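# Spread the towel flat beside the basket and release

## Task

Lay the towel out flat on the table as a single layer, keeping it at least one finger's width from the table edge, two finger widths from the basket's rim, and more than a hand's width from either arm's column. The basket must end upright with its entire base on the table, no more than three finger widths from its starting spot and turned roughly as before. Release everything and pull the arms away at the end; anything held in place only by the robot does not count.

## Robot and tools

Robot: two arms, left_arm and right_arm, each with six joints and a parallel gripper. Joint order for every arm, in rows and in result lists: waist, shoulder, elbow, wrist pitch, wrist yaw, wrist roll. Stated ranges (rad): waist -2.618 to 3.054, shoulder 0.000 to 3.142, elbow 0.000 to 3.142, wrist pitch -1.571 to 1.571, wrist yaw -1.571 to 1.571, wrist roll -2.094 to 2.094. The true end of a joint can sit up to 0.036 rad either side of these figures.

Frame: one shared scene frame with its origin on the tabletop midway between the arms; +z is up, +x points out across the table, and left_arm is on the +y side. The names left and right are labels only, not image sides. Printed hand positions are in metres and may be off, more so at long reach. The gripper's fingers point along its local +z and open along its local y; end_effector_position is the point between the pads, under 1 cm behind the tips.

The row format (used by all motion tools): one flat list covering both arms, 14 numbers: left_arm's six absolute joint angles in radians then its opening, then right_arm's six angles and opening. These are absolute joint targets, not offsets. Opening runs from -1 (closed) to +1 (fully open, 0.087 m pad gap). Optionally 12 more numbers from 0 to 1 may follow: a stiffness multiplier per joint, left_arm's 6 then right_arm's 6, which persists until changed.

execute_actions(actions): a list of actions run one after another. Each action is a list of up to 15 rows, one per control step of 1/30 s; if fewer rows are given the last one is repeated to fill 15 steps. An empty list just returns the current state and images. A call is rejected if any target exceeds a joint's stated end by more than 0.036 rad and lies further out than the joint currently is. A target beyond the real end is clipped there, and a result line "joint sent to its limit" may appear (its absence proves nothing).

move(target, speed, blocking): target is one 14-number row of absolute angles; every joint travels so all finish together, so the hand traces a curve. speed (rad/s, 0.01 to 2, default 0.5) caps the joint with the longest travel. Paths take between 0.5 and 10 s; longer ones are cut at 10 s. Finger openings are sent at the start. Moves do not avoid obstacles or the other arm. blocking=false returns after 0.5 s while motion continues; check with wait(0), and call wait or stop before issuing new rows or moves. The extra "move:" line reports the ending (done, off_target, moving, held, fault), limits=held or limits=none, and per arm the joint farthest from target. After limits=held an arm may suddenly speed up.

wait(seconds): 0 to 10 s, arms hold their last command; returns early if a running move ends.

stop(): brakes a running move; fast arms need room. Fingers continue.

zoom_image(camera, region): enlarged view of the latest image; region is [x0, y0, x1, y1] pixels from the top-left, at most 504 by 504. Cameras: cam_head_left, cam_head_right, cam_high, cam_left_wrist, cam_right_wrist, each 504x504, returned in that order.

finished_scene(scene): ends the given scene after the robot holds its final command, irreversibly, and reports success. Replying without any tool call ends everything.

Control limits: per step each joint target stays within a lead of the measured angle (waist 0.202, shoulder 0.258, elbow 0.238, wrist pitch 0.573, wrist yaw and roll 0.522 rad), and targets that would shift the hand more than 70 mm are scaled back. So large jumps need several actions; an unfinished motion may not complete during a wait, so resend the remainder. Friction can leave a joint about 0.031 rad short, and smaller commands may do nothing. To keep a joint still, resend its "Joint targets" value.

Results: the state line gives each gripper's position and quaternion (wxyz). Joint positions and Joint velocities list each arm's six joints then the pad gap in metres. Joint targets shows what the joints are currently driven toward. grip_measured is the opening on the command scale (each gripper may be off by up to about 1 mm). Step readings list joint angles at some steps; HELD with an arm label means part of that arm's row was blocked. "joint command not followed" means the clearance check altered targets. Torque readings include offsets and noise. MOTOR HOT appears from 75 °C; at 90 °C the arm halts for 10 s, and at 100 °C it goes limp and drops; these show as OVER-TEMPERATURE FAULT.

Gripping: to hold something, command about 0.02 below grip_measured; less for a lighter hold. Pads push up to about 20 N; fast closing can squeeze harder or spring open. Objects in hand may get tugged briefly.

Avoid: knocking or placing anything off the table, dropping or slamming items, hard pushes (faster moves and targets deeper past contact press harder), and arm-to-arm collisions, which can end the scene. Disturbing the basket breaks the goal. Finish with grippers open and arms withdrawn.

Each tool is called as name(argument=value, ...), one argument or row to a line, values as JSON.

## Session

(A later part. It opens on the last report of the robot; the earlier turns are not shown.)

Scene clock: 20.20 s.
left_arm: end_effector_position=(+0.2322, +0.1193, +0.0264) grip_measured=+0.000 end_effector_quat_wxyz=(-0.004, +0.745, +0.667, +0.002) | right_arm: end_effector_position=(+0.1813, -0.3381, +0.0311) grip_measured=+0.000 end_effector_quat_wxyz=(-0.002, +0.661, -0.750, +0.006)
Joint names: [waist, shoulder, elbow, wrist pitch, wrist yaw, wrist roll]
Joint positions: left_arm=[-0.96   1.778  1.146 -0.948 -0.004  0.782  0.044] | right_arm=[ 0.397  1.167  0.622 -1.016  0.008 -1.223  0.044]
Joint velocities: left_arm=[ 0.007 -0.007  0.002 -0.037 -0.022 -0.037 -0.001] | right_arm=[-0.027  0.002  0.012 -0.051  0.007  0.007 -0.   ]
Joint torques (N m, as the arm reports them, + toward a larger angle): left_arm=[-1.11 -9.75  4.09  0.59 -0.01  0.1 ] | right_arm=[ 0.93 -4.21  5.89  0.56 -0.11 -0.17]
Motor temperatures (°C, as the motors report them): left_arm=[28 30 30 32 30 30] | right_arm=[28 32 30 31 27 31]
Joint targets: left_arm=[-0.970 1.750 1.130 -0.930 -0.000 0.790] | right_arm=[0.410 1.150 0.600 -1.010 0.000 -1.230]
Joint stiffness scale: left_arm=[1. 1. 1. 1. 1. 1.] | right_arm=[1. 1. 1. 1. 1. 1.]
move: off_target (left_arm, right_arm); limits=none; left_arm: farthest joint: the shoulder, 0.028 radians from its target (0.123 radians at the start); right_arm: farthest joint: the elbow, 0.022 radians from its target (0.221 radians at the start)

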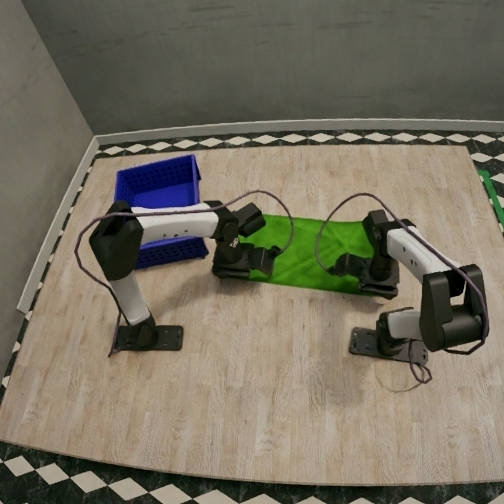

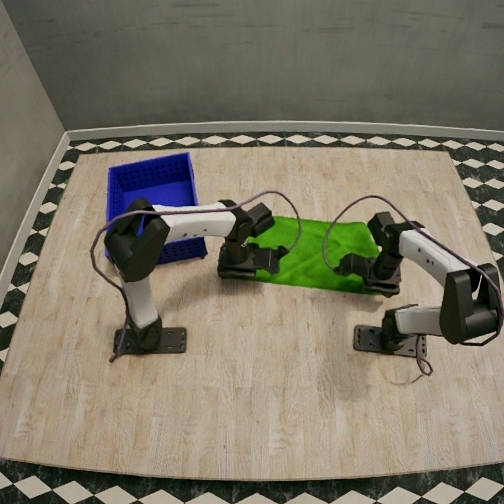

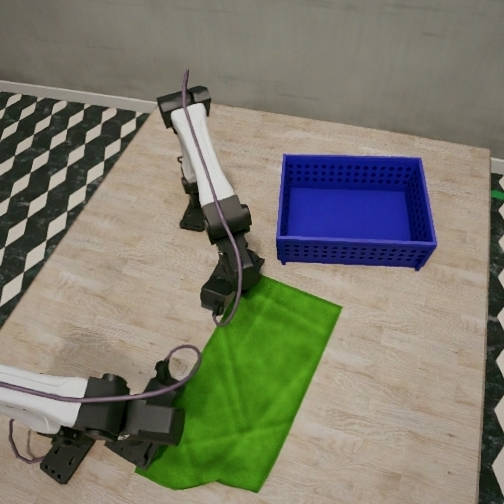

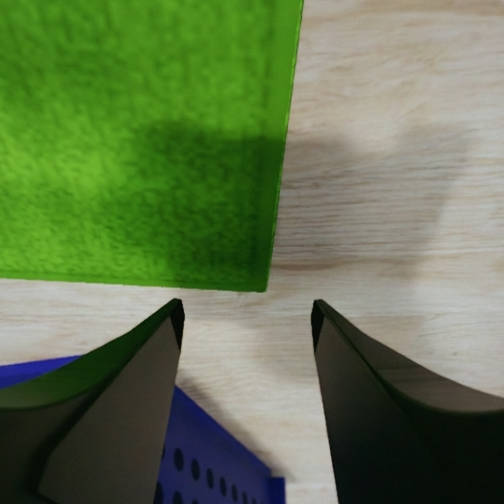

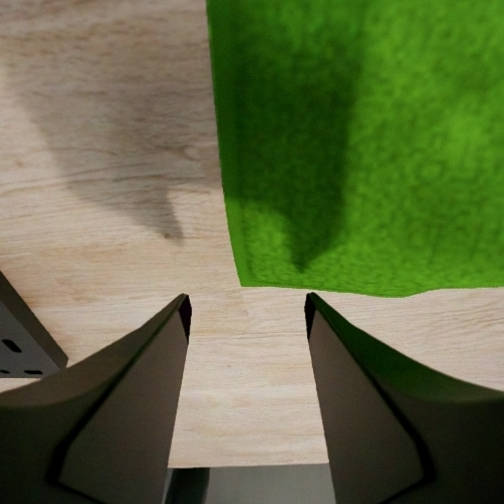

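move(
  target=[-0.97,1.815,1.07,-0.83,0,0.79,0, 0.41,1.23,0.515,-0.885,0,-1.23,0],
  speed=0.2,
)

execute_actions(
  actions=[
    [[-0.97,1.815,1.07,-0.83,0,0.79,-0.4, 0.41,1.23,0.515,-0.885,0,-1.23,-0.4]],
    [[-0.97,1.815,1.07,-0.83,0,0.79,-0.75, 0.41,1.23,0.515,-0.885,0,-1.23,-0.75]],
    [[-0.97,1.815,1.07,-0.83,0,0.79,-1, 0.41,1.23,0.515,-0.885,0,-1.23,-1]],
  ],
)

move(
  target=[-0.97,1.72,1.22,-1.03,0,0.79,-1, 0.41,1.13,0.71,-1.12,0,-1.23,-1],
  speed=0.3,
)

Scene clock: 22.23 s.
left_arm: end_effector_position=(+0.2321, +0.1194, +0.0050) grip_measured=+0.000 end_effector_quat_wxyz=(+0.001, +0.745, +0.667, +0.002) | right_arm: end_effector_position=(+0.1776, -0.3390, +0.0088) grip_measured=+0.000 end_effector_quat_wxyz=(+0.003, +0.661, -0.750, +0.003)
Joint names: [waist, shoulder, elbow, wrist pitch, wrist yaw, wrist roll]
Joint positions: left_arm=[-0.96   1.803  1.085 -0.851 -0.004  0.782  0.044] | right_arm=[ 0.397  1.203  0.547 -0.917  0.009 -1.224  0.044]
Joint velocities: left_arm=[-0.007 -0.007 -0.017  0.022  0.007 -0.022 -0.   ] | right_arm=[-0.002 -0.002 -0.017  0.037  0.037 -0.066 -0.   ]
Joint torques (N m, as the arm reports them, + toward a larger angle): left_arm=[-1.08 -6.73  4.09  0.66 -0.02  0.09] | right_arm=[ 0.92 -0.69  4.65  0.85 -0.12 -0.15]
Motor temperatures (°C, as the motors report them): left_arm=[28 31 30 32 30 30] | right_arm=[28 32 30 31 27 31]
Joint targets: left_arm=[-0.970 1.815 1.070 -0.830 0.000 0.790] | right_arm=[0.410 1.230 0.515 -0.885 -0.000 -1.230]
Joint stiffness scale: left_arm=[1. 1. 1. 1. 1. 1.] | right_arm=[1. 1. 1. 1. 1. 1.]
move: off_target (left_arm, right_arm); limits=none; left_arm: farthest joint: the wrist pitch, 0.021 radians from its target (0.117 radians at the start); right_arm: farthest joint: the elbow, 0.032 radians from its target (0.107 radians at the start)

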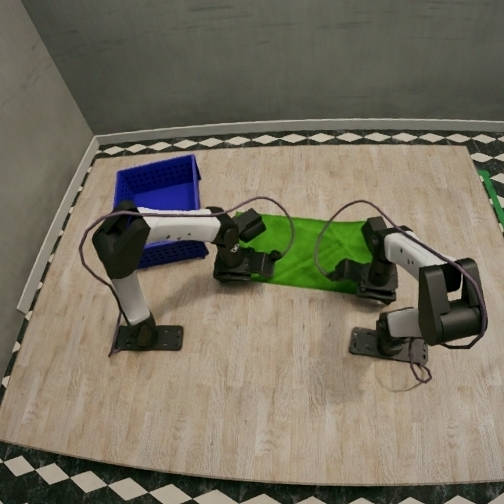

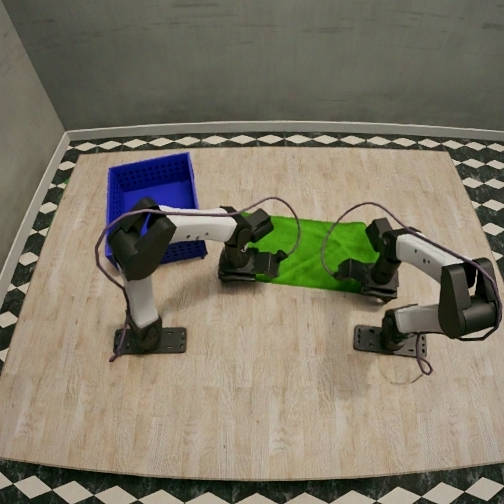

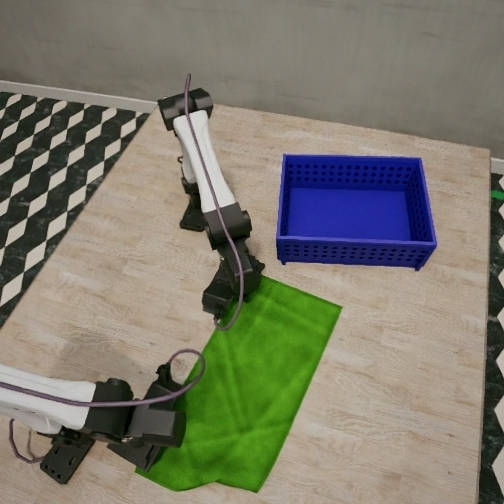

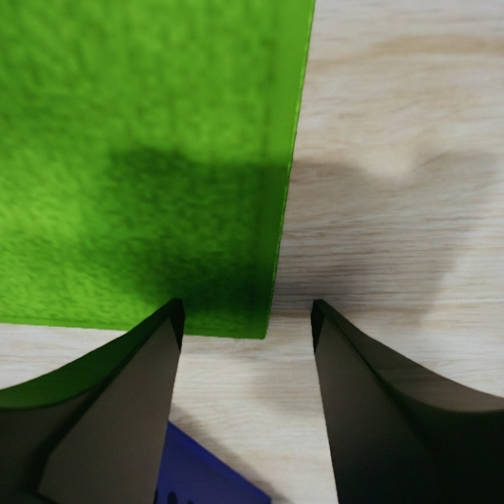

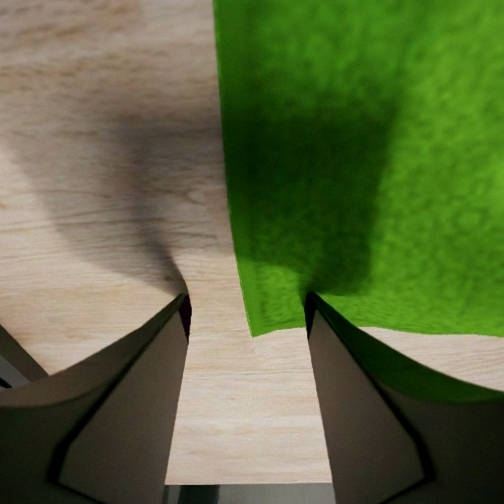

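Scene clock: 23.73 s.
left_arm: end_effector_position=(+0.2338, +0.1187, +0.0050) grip_measured=-0.987 end_effector_quat_wxyz=(+0.004, +0.746, +0.666, +0.004) | right_arm: end_effector_position=(+0.1860, -0.3384, +0.0087) grip_measured=-0.966 end_effector_quat_wxyz=(-0.010, +0.662, -0.749, +0.014)
Joint names: [waist, shoulder, elbow, wrist pitch, wrist yaw, wrist roll]
Joint positions: left_arm=[-0.96   1.803  1.085 -0.845 -0.009  0.785  0.001] | right_arm=[ 0.397  1.203  0.547 -0.884  0.016 -1.227  0.001]
Joint velocities: left_arm=[ 0.002 -0.022 -0.002  0.007  0.022 -0.051 -0.001] | right_arm=[-0.012 -0.002 -0.007 -0.051  0.022 -0.037 -0.001]
Joint torques (N m, as the arm reports them, + toward a larger angle): left_arm=[-1.06 -6.72  4.13  0.59  0.02  0.08] | right_arm=[ 0.93 -0.74  4.76  0.53 -0.18 -0.12]
Motor temperatures (°C, as the motors report them): left_arm=[28 31 30 32 30 30] | right_arm=[28 32 30 31 27 31]
Joint targets: left_arm=[-0.970 1.815 1.070 -0.830 -0.000 0.790] | right_arm=[0.410 1.230 0.515 -0.885 -0.000 -1.230]
Joint stiffness scale: left_arm=[1. 1. 1. 1. 1. 1.] | right_arm=[1. 1. 1. 1. 1. 1.]
Step readings (joint positions; steps 1 to 15: 1st action; 16 to 30: 2nd action; 31 to 45: 3rd action):
0: left_arm=[-0.960 1.803 1.085 -0.851 -0.004 0.782] | right_arm=[0.397 1.203 0.547 -0.917 0.009 -1.224]
1: left_arm=[-0.960 1.803 1.085 -0.851 -0.004 0.783] | right_arm=[0.397 1.203 0.547 -0.913 0.010 -1.225]
2: left_arm=[-0.960 1.803 1.085 -0.850 -0.004 0.783] | right_arm=[0.397 1.203 0.547 -0.904 0.012 -1.225]
4: left_arm=[-0.960 1.803 1.085 -0.849 -0.004 0.783] | right_arm=[0.397 1.203 0.547 -0.899 0.014 -1.225]
8: left_arm=[-0.960 1.803 1.085 -0.849 -0.004 0.783] | right_arm=[0.397 1.203 0.547 -0.898 0.015 -1.225]
15: left_arm=[-0.960 1.803 1.085 -0.849 -0.004 0.784] | right_arm=[0.397 1.203 0.547 -0.898 0.015 -1.225]
16: left_arm=[-0.960 1.803 1.085 -0.848 -0.004 0.784] | right_arm=[0.397 1.203 0.547 -0.896 0.015 -1.226]
17: left_arm=[-0.960 1.803 1.085 -0.848 -0.004 0.784] | right_arm=[0.397 1.203 0.547 -0.892 0.015 -1.226]
19: left_arm=[-0.960 1.803 1.085 -0.847 -0.005 0.784] | right_arm=[0.397 1.203 0.547 -0.888 0.016 -1.226]
23: left_arm=[-0.960 1.803 1.085 -0.846 -0.006 0.784] | right_arm=[0.397 1.203 0.547 -0.888 0.016 -1.226]
30: left_arm=[-0.960 1.803 1.085 -0.846 -0.006 0.784] | right_arm=[0.397 1.203 0.547 -0.888 0.016 -1.226]
31: left_arm=[-0.960 1.803 1.085 -0.846 -0.007 0.785] | right_arm=[0.397 1.203 0.547 -0.886 0.016 -1.226]
32: left_arm=[-0.960 1.803 1.085 -0.845 -0.008 0.785] | right_arm=[0.397 1.203 0.547 -0.884 0.016 -1.227]
34: left_arm=[-0.960 1.803 1.085 -0.845 -0.009 0.785] | right_arm=[0.397 1.203 0.547 -0.884 0.016 -1.227]
38: left_arm=[-0.960 1.803 1.085 -0.845 -0.009 0.785] | right_arm=[0.397 1.203 0.547 -0.884 0.016 -1.227]
45: Joint positions above

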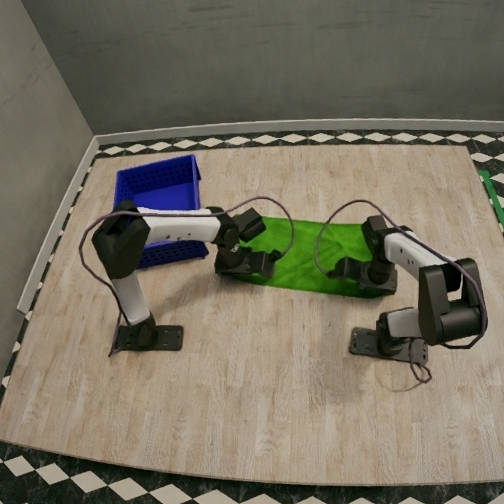

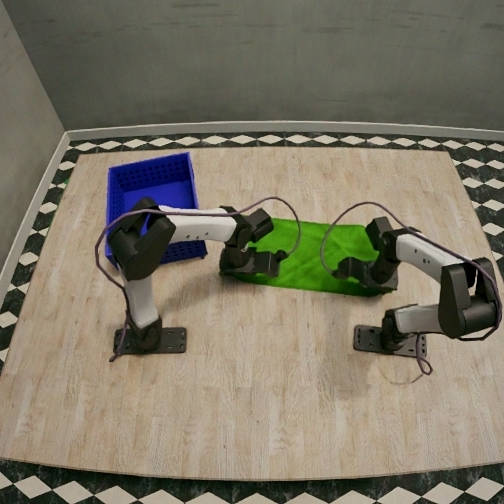

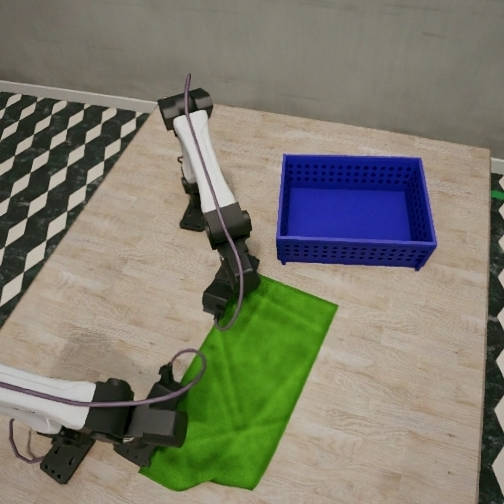

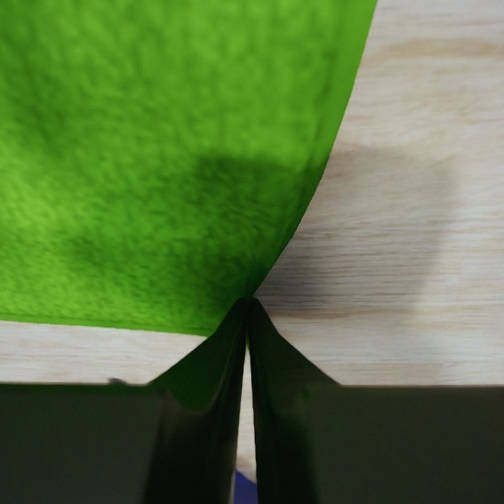

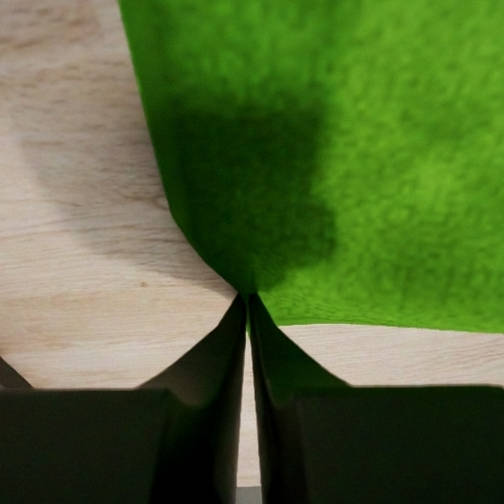

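Scene clock: 25.20 s.
left_arm: end_effector_position=(+0.2348, +0.1173, +0.0476) grip_measured=-0.987 end_effector_quat_wxyz=(+0.005, +0.746, +0.666, +0.004) | right_arm: end_effector_position=(+0.1850, -0.3366, +0.0530) grip_measured=-0.967 end_effector_quat_wxyz=(-0.007, +0.662, -0.749, +0.007)
Joint names: [waist, shoulder, elbow, wrist pitch, wrist yaw, wrist roll]
Joint positions: left_arm=[-0.96   1.744  1.196 -1.014 -0.008  0.785  0.001] | right_arm=[ 0.397  1.145  0.7   -1.106  0.004 -1.227  0.001]
Joint velocities: left_arm=[ 0.007 -0.007 -0.017 -0.051  0.022 -0.051  0.   ] | right_arm=[ 0.002  0.022 -0.012  0.022 -0.066  0.007 -0.   ]
Joint torques (N m, as the arm reports them, + toward a larger angle): left_arm=[-1.1  -9.25  7.11  0.31  0.01  0.07] | right_arm=[ 0.93 -4.01  8.94  0.32 -0.09 -0.13]
Motor temperatures (°C, as the motors report them): left_arm=[28 31 30 32 30 30] | right_arm=[28 32 31 31 27 31]
Joint targets: left_arm=[-0.970 1.720 1.220 -1.030 0.000 0.790] | right_arm=[0.410 1.130 0.710 -1.120 -0.000 -1.230]
Joint stiffness scale: left_arm=[1. 1. 1. 1. 1. 1.] | right_arm=[1. 1. 1. 1. 1. 1.]
move: off_target (left_arm); limits=none; left_arm: farthest joint: the shoulder, 0.024 radians from its target (0.083 radians at the start); right_arm: farthest joint: the shoulder, 0.015 radians from its target (0.073 radians at the start)

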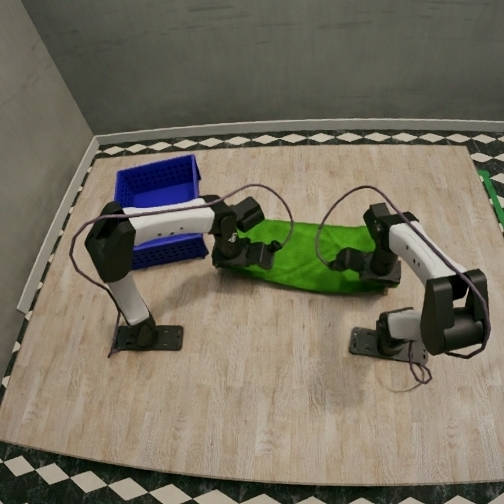

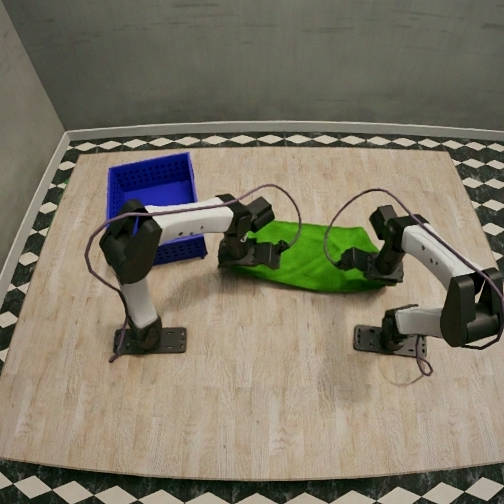

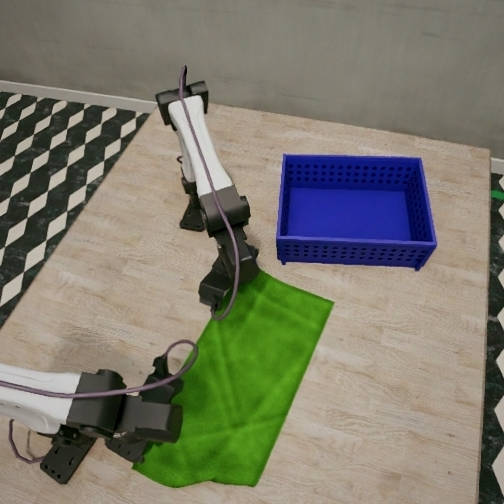

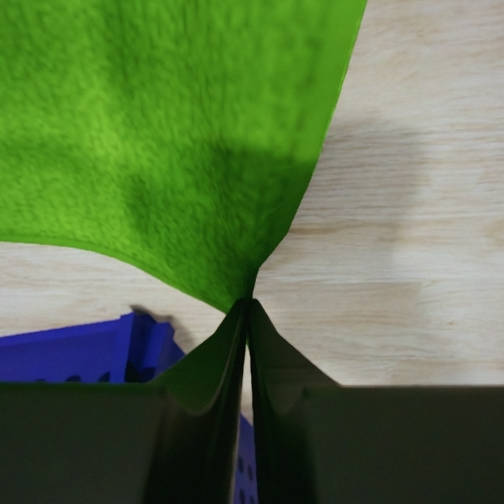

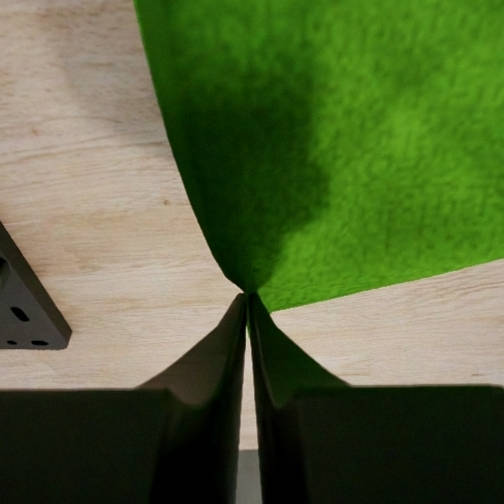

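move(
  target=[-0.70,1.79,2.10,-1.2,0,0.95,-1, 0.21,1.68,2.01,-1.44,0,-1.55,-1],
  speed=0.5,
)

Scene clock: 29.40 s.
left_arm: end_effector_position=(+0.3983, +0.0869, +0.2903) grip_measured=-0.987 end_effector_quat_wxyz=(+0.324, +0.674, +0.662, +0.052) | right_arm: end_effector_position=(+0.4011, -0.3550, +0.2931) grip_measured=-0.967 end_effector_quat_wxyz=(-0.174, +0.692, -0.681, +0.164)
Joint names: [waist, shoulder, elbow, wrist pitch, wrist yaw, wrist roll]
Joint positions: left_arm=[-0.709  1.779  2.076 -1.199 -0.008  0.943  0.001] | right_arm=[ 0.223  1.657  1.996 -1.427  0.004 -1.541  0.001]
Joint velocities: left_arm=[-0.017  0.022 -0.007 -0.037 -0.095 -0.11  -0.   ] | right_arm=[ 0.002 -0.007 -0.017 -0.11  -0.022  0.037 -0.   ]
Joint torques (N m, as the arm reports them, + toward a larger angle): left_arm=[ 0.43 -7.1   7.27  1.42  0.    0.12] | right_arm=[-1.2  -6.01  8.87  1.36 -0.07 -0.14]
Motor temperatures (°C, as the motors report them): left_arm=[28 32 31 32 30 30] | right_arm=[28 32 31 31 27 31]
Joint targets: left_arm=[-0.700 1.790 2.100 -1.200 0.000 0.950] | right_arm=[0.210 1.680 2.010 -1.440 0.000 -1.550]
Joint stiffness scale: left_arm=[1. 1. 1. 1. 1. 1.] | right_arm=[1. 1. 1. 1. 1. 1.]
move: off_target (left_arm, right_arm); limits=none; left_arm: farthest joint: the elbow, 0.024 radians from its target (0.904 radians at the start); right_arm: farthest joint: the shoulder, 0.023 radians from its target (0.535 radians at the start)

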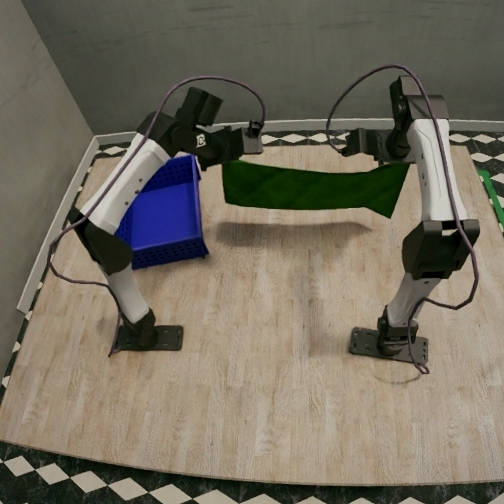

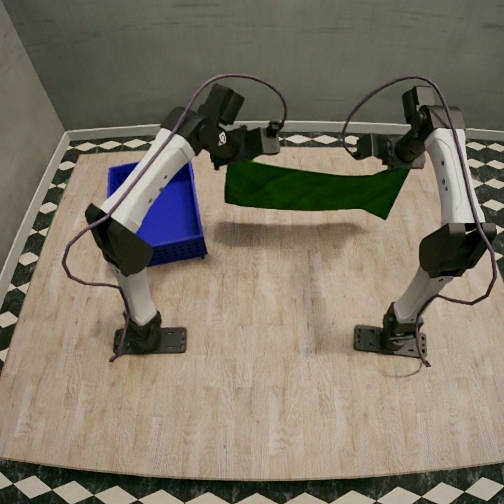

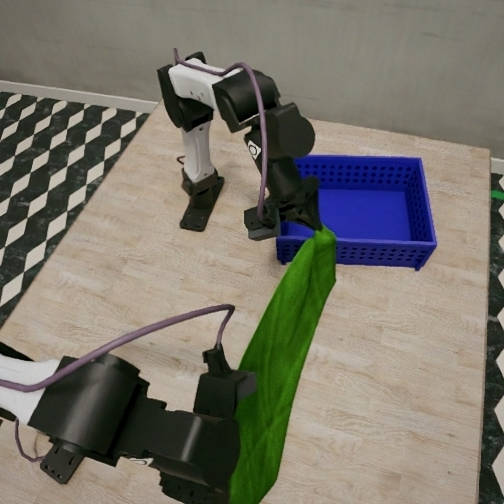

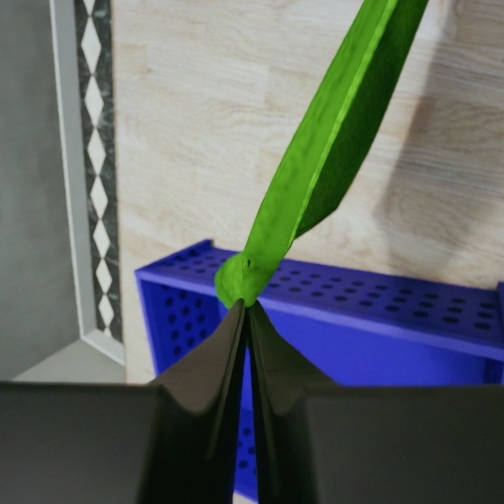

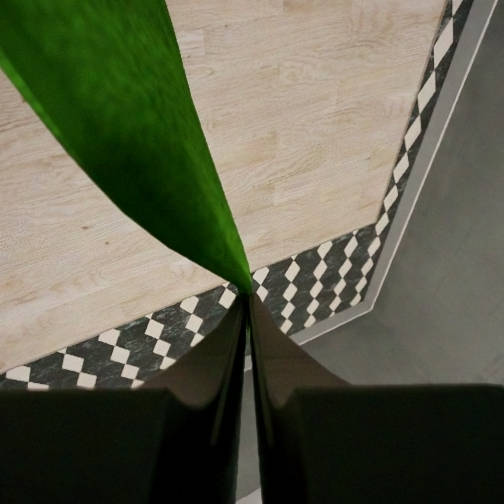

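move(
  target=[-0.645,2.03,2.10,-0.845,0,1.0,-1, 0.10,1.775,1.70,-0.86,0,-1.6,-1],
  speed=0.4,
)

move(
  target=[-0.805,1.84,1.84,-1.19,0,0.85,-1, 0.15,1.44,1.34,-1.115,0,-1.6,-1],
  speed=0.3,
)

Scene clock: 32.93 s.
left_arm: end_effector_position=(+0.4968, +0.0494, +0.2239) grip_measured=-0.987 end_effector_quat_wxyz=(+0.356, +0.663, +0.654, +0.076) | right_arm: end_effector_position=(+0.4986, -0.4016, +0.2290) grip_measured=-0.967 end_effector_quat_wxyz=(-0.222, +0.653, -0.682, +0.243)
Joint names: [waist, shoulder, elbow, wrist pitch, wrist yaw, wrist roll]
Joint positions: left_arm=[-0.656  2.027  2.076 -0.874 -0.007  0.993  0.001] | right_arm=[ 0.113  1.756  1.719 -0.864  0.003 -1.591  0.001]
Joint velocities: left_arm=[ 0.007 -0.002  0.002 -0.022  0.022  0.022 -0.001] | right_arm=[ 0.002  0.002  0.017 -0.051  0.007  0.037  0.001]
Joint torques (N m, as the arm reports them, + toward a larger angle): left_arm=[  0.58 -10.45   7.97   1.79   0.02   0.07] | right_arm=[-1.19 -8.7   7.49  1.9  -0.06 -0.13]
Motor temperatures (°C, as the motors report them): left_arm=[28 32 31 32 30 30] | right_arm=[28 32 32 31 27 31]
Joint targets: left_arm=[-0.645 2.030 2.100 -0.845 -0.000 1.000] | right_arm=[0.100 1.775 1.700 -0.860 -0.000 -1.600]
Joint stiffness scale: left_arm=[1. 1. 1. 1. 1. 1.] | right_arm=[1. 1. 1. 1. 1. 1.]
move: off_target (left_arm); limits=none; left_arm: farthest joint: the wrist pitch, 0.029 radians from its target (0.354 radians at the start); right_arm: farthest joint: the shoulder, 0.019 radians from its target (0.118 radians at the start)

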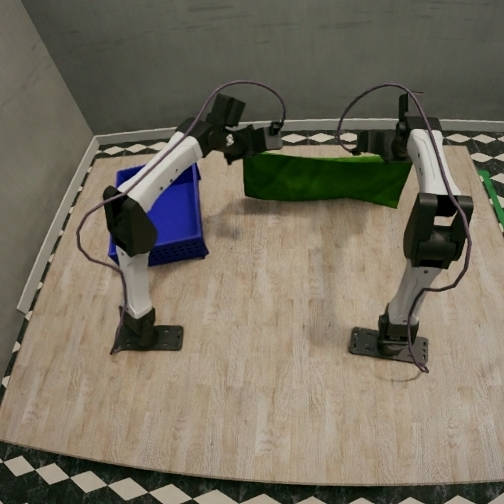

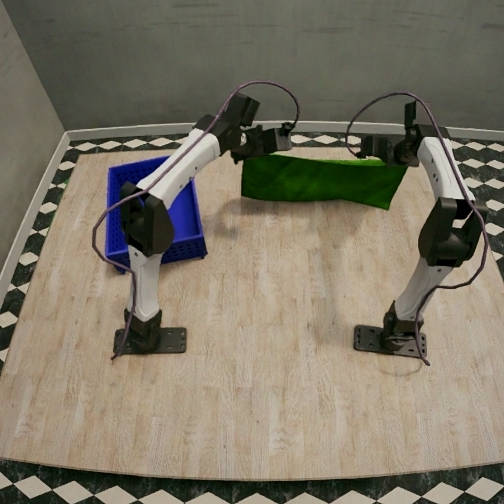

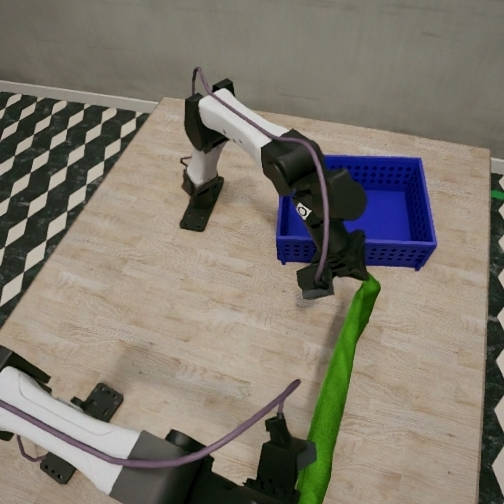

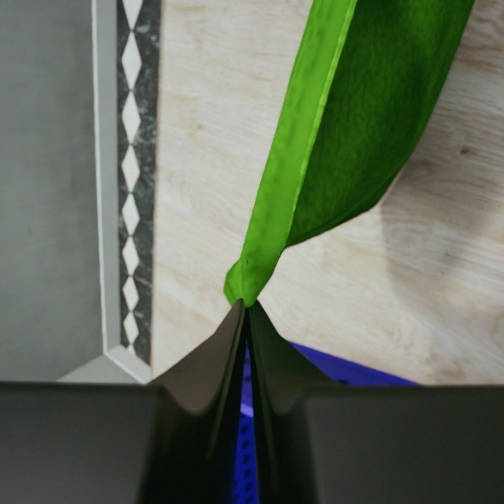

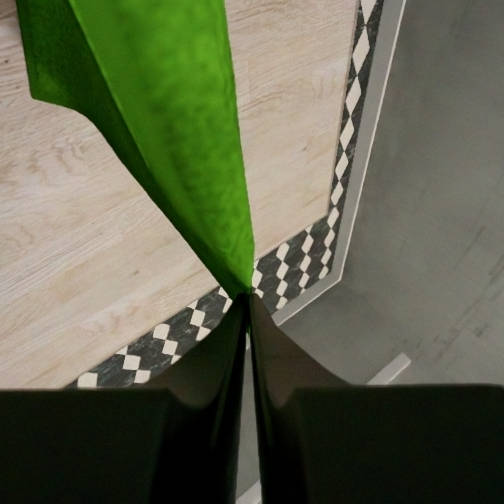

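Scene clock: 34.73 s.
left_arm: end_effector_position=(+0.3622, +0.0656, +0.1806) grip_measured=-0.987 end_effector_quat_wxyz=(+0.186, +0.702, +0.687, +0.015) | right_arm: end_effector_position=(+0.3602, -0.3850, +0.1812) grip_measured=-0.967 end_effector_quat_wxyz=(-0.127, +0.689, -0.701, +0.137)
Joint names: [waist, shoulder, elbow, wrist pitch, wrist yaw, wrist roll]
Joint positions: left_arm=[-0.798  1.869  1.855 -1.182 -0.007  0.858  0.001] | right_arm=[ 0.137  1.454  1.361 -1.103  0.003 -1.592  0.001]
Joint velocities: left_arm=[ 0.002 -0.022 -0.002  0.007 -0.037  0.022  0.   ] | right_arm=[ 0.002 -0.007  0.012 -0.066  0.007 -0.022 -0.   ]
Joint torques (N m, as the arm reports them, + toward a larger angle): left_arm=[ -0.87 -11.12   4.84   1.     0.02  -0.07] | right_arm=[ 0.86 -7.68  6.83  1.15 -0.07 -0.14]
Motor temperatures (°C, as the motors report them): left_arm=[28 33 31 32 30 30] | right_arm=[28 32 32 32 27 31]
Joint targets: left_arm=[-0.805 1.840 1.840 -1.190 0.000 0.850] | right_arm=[0.150 1.440 1.340 -1.115 0.000 -1.600]
Joint stiffness scale: left_arm=[1. 1. 1. 1. 1. 1.] | right_arm=[1. 1. 1. 1. 1. 1.]
move: off_target (left_arm, right_arm); limits=none; left_arm: farthest joint: the shoulder, 0.029 radians from its target (0.187 radians at the start); right_arm: farthest joint: the elbow, 0.021 radians from its target (0.379 radians at the start)

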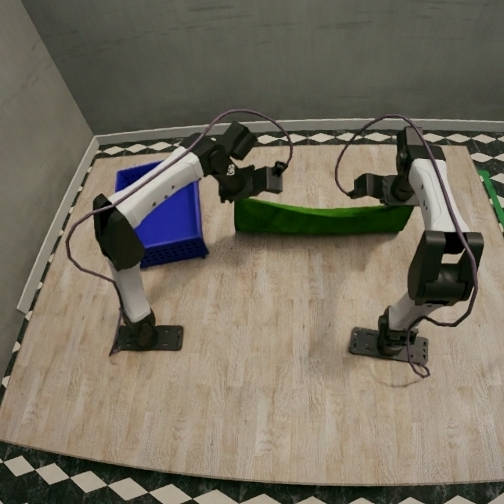

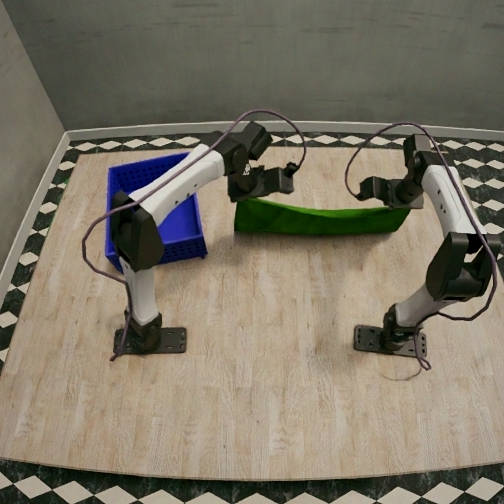

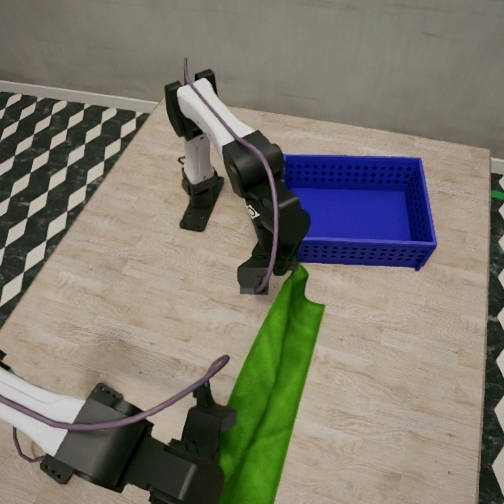

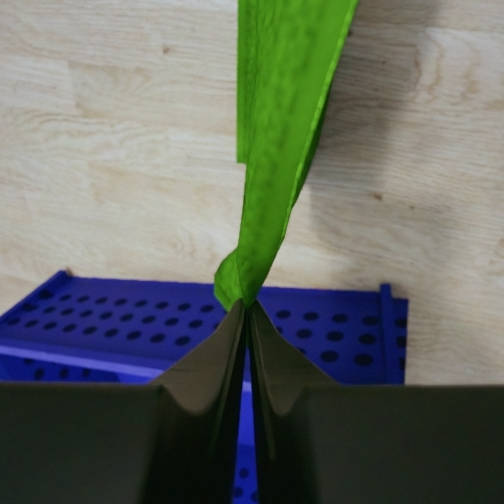

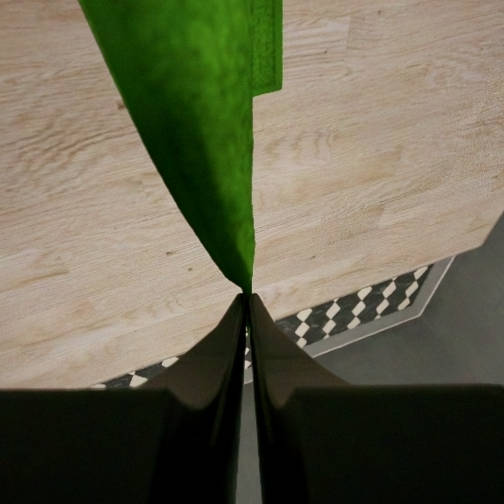

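move(
  target=[-1.11,1.85,1.24,-0.94,0,0.53,-1, 0.105,1.242,0.63,-0.96,0,-1.63,-1],
  speed=0.4,
)

move(
  target=[-1.11,1.85,1.24,-0.94,0,0.53,-0.5, 0.105,1.242,0.63,-0.96,0,-1.63,-0.5],
)

move(
  target=[-1.11,0.9,0.8,-1.2,0,0.3,0, 0.0,0.6,0.6,-1.3,0,-1.0,0],
  speed=0.9,
)

Scene clock: 37.93 s.
left_arm: end_effector_position=(+0.2052, +0.0738, +0.0240) grip_measured=-0.987 end_effector_quat_wxyz=(-0.003, +0.710, +0.704, +0.004) | right_arm: end_effector_position=(+0.2025, -0.3823, +0.0239) grip_measured=-0.967 end_effector_quat_wxyz=(+0.004, +0.705, -0.709, -0.002)
Joint names: [waist, shoulder, elbow, wrist pitch, wrist yaw, wrist roll]
Joint positions: left_arm=[-1.102  1.869  1.252 -0.963 -0.007  0.538  0.001] | right_arm=[ 0.118  1.26   0.648 -0.968  0.003 -1.623  0.001]
Joint velocities: left_arm=[-0.012  0.017  0.007 -0.022  0.007  0.022 -0.001] | right_arm=[-0.007 -0.007 -0.022  0.022  0.051  0.022  0.   ]
Joint torques (N m, as the arm reports them, + toward a larger angle): left_arm=[-1.01 -9.8   4.49  0.66 -0.01  0.01] | right_arm=[-1.19 -5.03  5.96  0.51 -0.08 -0.16]
Motor temperatures (°C, as the motors report them): left_arm=[28 34 31 32 30 30] | right_arm=[28 32 32 32 27 31]
Joint targets: left_arm=[-1.110 1.850 1.240 -0.940 0.000 0.530] | right_arm=[0.105 1.242 0.630 -0.960 -0.000 -1.630]
Joint stiffness scale: left_arm=[1. 1. 1. 1. 1. 1.] | right_arm=[1. 1. 1. 1. 1. 1.]
move: off_target (left_arm); limits=none; left_arm: farthest joint: the wrist pitch, 0.023 radians from its target (0.242 radians at the start); right_arm: farthest joint: the shoulder, 0.018 radians from its target (0.212 radians at the start)

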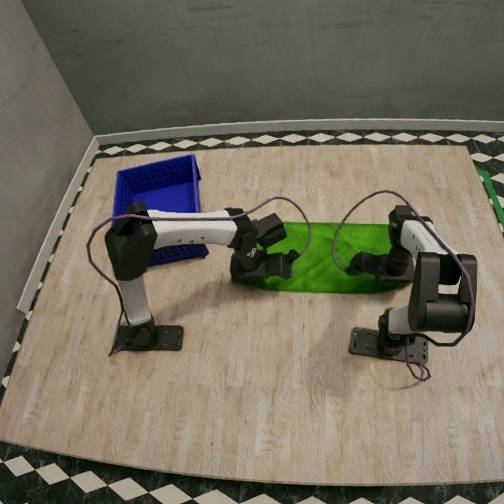

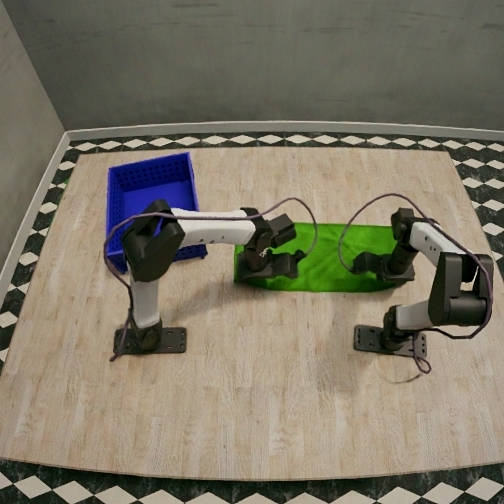

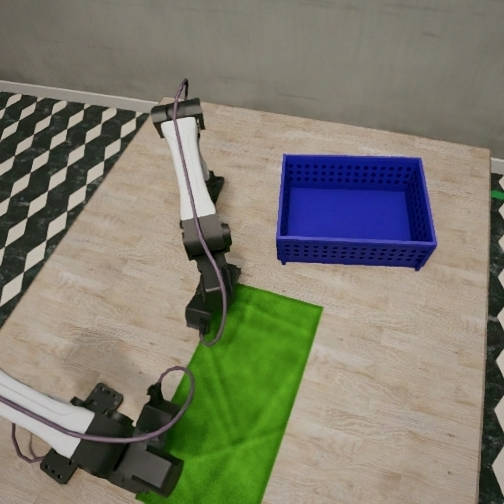

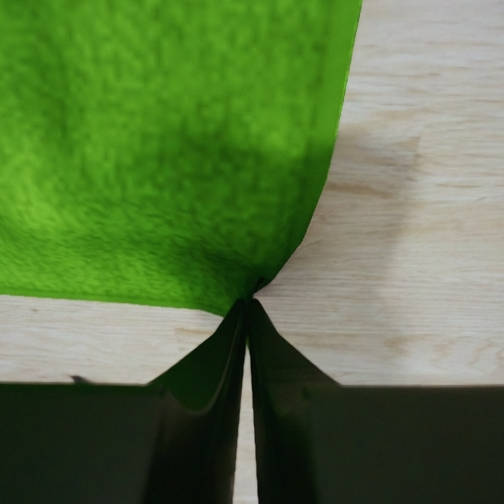

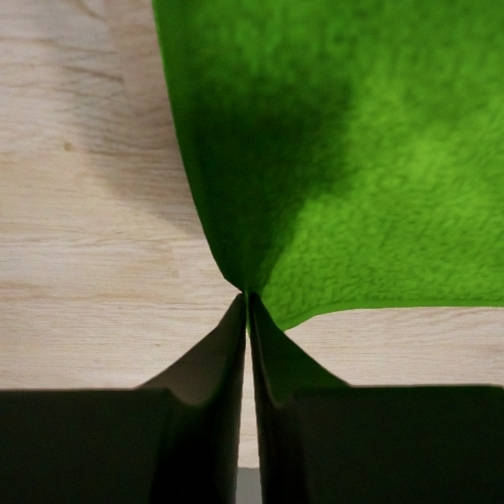

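Scene clock: 38.67 s.
left_arm: end_effector_position=(+0.2056, +0.0729, +0.0239) grip_measured=-0.500 end_effector_quat_wxyz=(-0.001, +0.710, +0.705, +0.004) | right_arm: end_effector_position=(+0.2028, -0.3823, +0.0239) grip_measured=-0.500 end_effector_quat_wxyz=(+0.004, +0.706, -0.709, -0.002)
Joint names: [waist, shoulder, elbow, wrist pitch, wrist yaw, wrist roll]
Joint positions: left_arm=[-1.102  1.869  1.252 -0.958 -0.007  0.538  0.022] | right_arm=[ 0.118  1.26   0.648 -0.967  0.003 -1.623  0.022]
Joint velocities: left_arm=[-0.007 -0.002 -0.012 -0.007 -0.007 -0.051  0.001] | right_arm=[-0.007  0.002 -0.017 -0.007 -0.066 -0.051  0.001]
Joint torques (N m, as the arm reports them, + toward a larger angle): left_arm=[-0.92 -9.84  4.45  0.6   0.   -0.03] | right_arm=[-1.19 -5.04  5.95  0.49 -0.07 -0.17]
Motor temperatures (°C, as the motors report them): left_arm=[28 34 31 32 30 30] | right_arm=[28 32 32 32 27 31]
Joint targets: left_arm=[-1.110 1.850 1.240 -0.940 0.000 0.530] | right_arm=[0.105 1.242 0.630 -0.960 0.000 -1.630]
Joint stiffness scale: left_arm=[1. 1. 1. 1. 1. 1.] | right_arm=[1. 1. 1. 1. 1. 1.]
move: done; limits=none; left_arm: farthest joint: the shoulder, 0.019 radians from its target (0.019 radians at the start); right_arm: farthest joint: the shoulder, 0.018 radians from its target (0.018 radians at the start)

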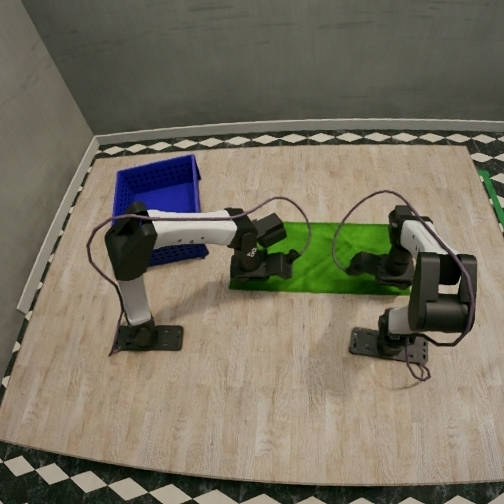

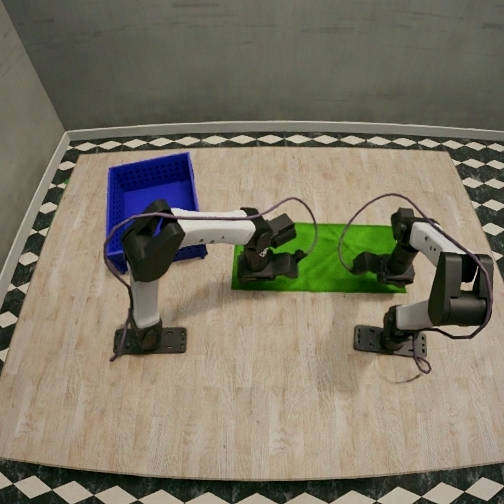

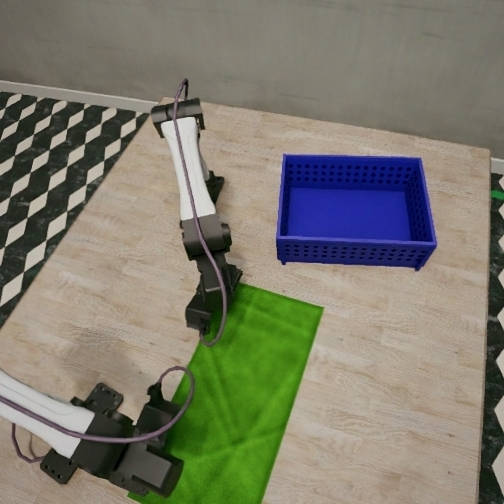

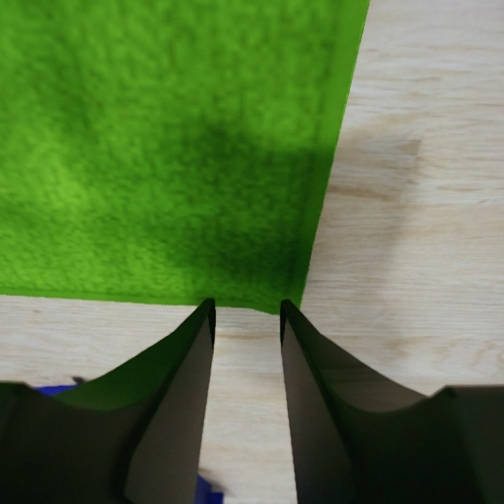

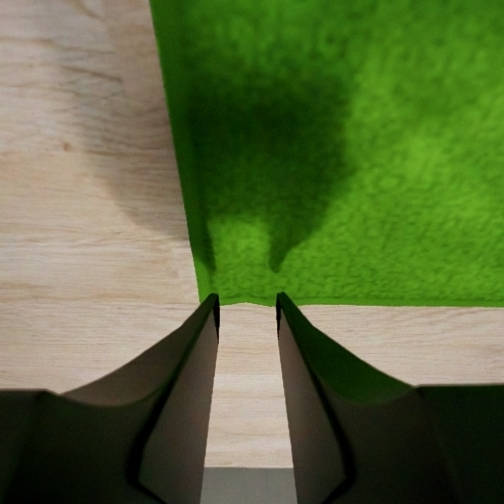

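Scene clock: 40.47 s.
left_arm: end_effector_position=(+0.1191, +0.2032, +0.1070) grip_measured=+0.000 end_effector_quat_wxyz=(+0.129, +0.618, +0.774, -0.046) | right_arm: end_effector_position=(+0.1602, -0.3870, +0.0767) grip_measured=+0.000 end_effector_quat_wxyz=(+0.092, -0.524, +0.843, -0.077)
Joint names: [waist, shoulder, elbow, wrist pitch, wrist yaw, wrist roll]
Joint positions: left_arm=[-1.102  0.918  0.815 -1.193 -0.007  0.308  0.044] | right_arm=[ 0.048  0.807  0.638 -1.161  0.003 -1.24   0.044]
Joint velocities: left_arm=[ 0.002  0.007  0.002 -0.022 -0.051 -0.066 -0.001] | right_arm=[-0.012  0.007 -0.012 -0.007 -0.051  0.007  0.001]
Joint torques (N m, as the arm reports them, + toward a larger angle): left_arm=[-0.94 -2.56  4.8   0.88 -0.02 -0.02] | right_arm=[-0.07  0.69  8.63  1.06 -0.04 -0.11]
Motor temperatures (°C, as the motors report them): left_arm=[28 34 31 32 30 30] | right_arm=[28 32 32 32 27 31]
Joint targets: left_arm=[-1.110 0.900 0.800 -1.200 -0.000 0.300] | right_arm=[0.049 0.818 0.638 -1.159 0.003 -1.244]
Joint stiffness scale: left_arm=[1. 1. 1. 1. 1. 1.] | right_arm=[1. 1. 1. 1. 1. 1.]
move: held (right_arm); limits=held; held on 27 of 54 steps (right_arm), including the last (right_arm); left_arm: farthest joint: the shoulder, 0.018 radians from its target (0.969 radians at the start); right_arm: farthest joint: the wrist roll, 0.240 radians from its target (0.623 radians at the start)
joint command not followed: on one or more control steps a check withheld the commanded joint targets of the right arm, and it was not sent them on those steps. On the call's last step the targets were still withheld.
cause: the commanded joint targets would bring two parts of the arm too close to each other (its upper arm (the part past the shoulder) and its fingers, with the joints along the arm from the elbow to the wrist roll between them); next, command targets that bring no two parts of the arm closer together.

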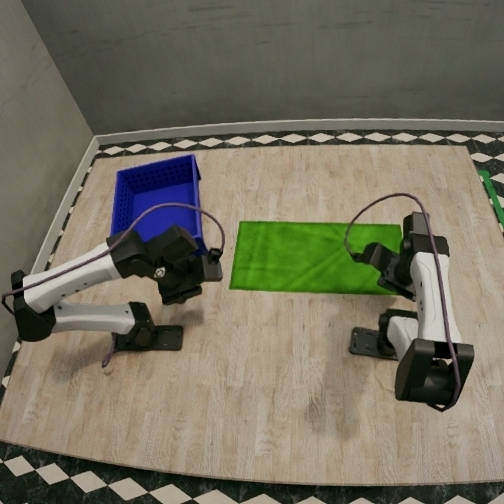

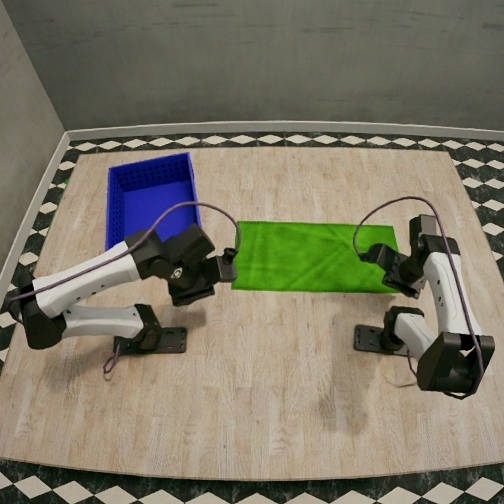

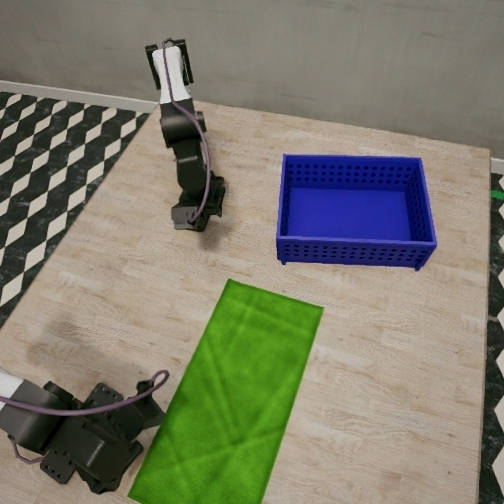

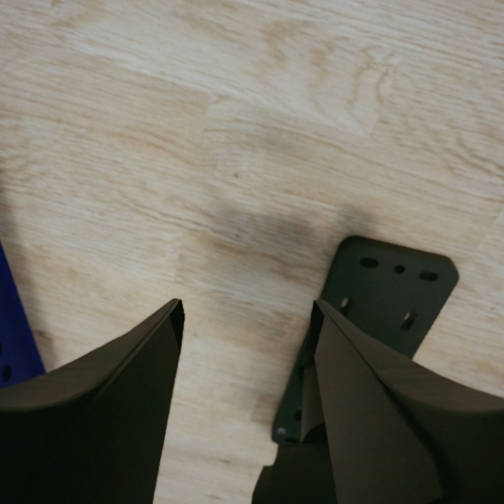

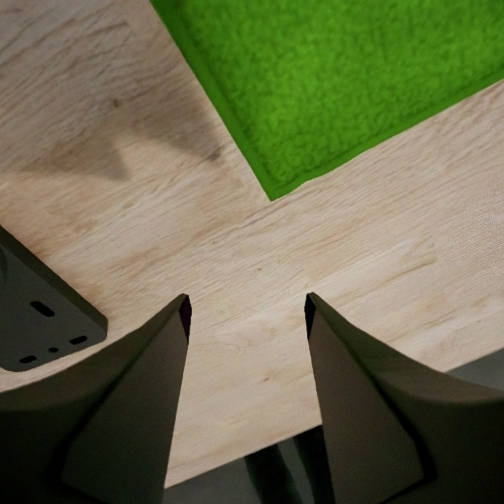

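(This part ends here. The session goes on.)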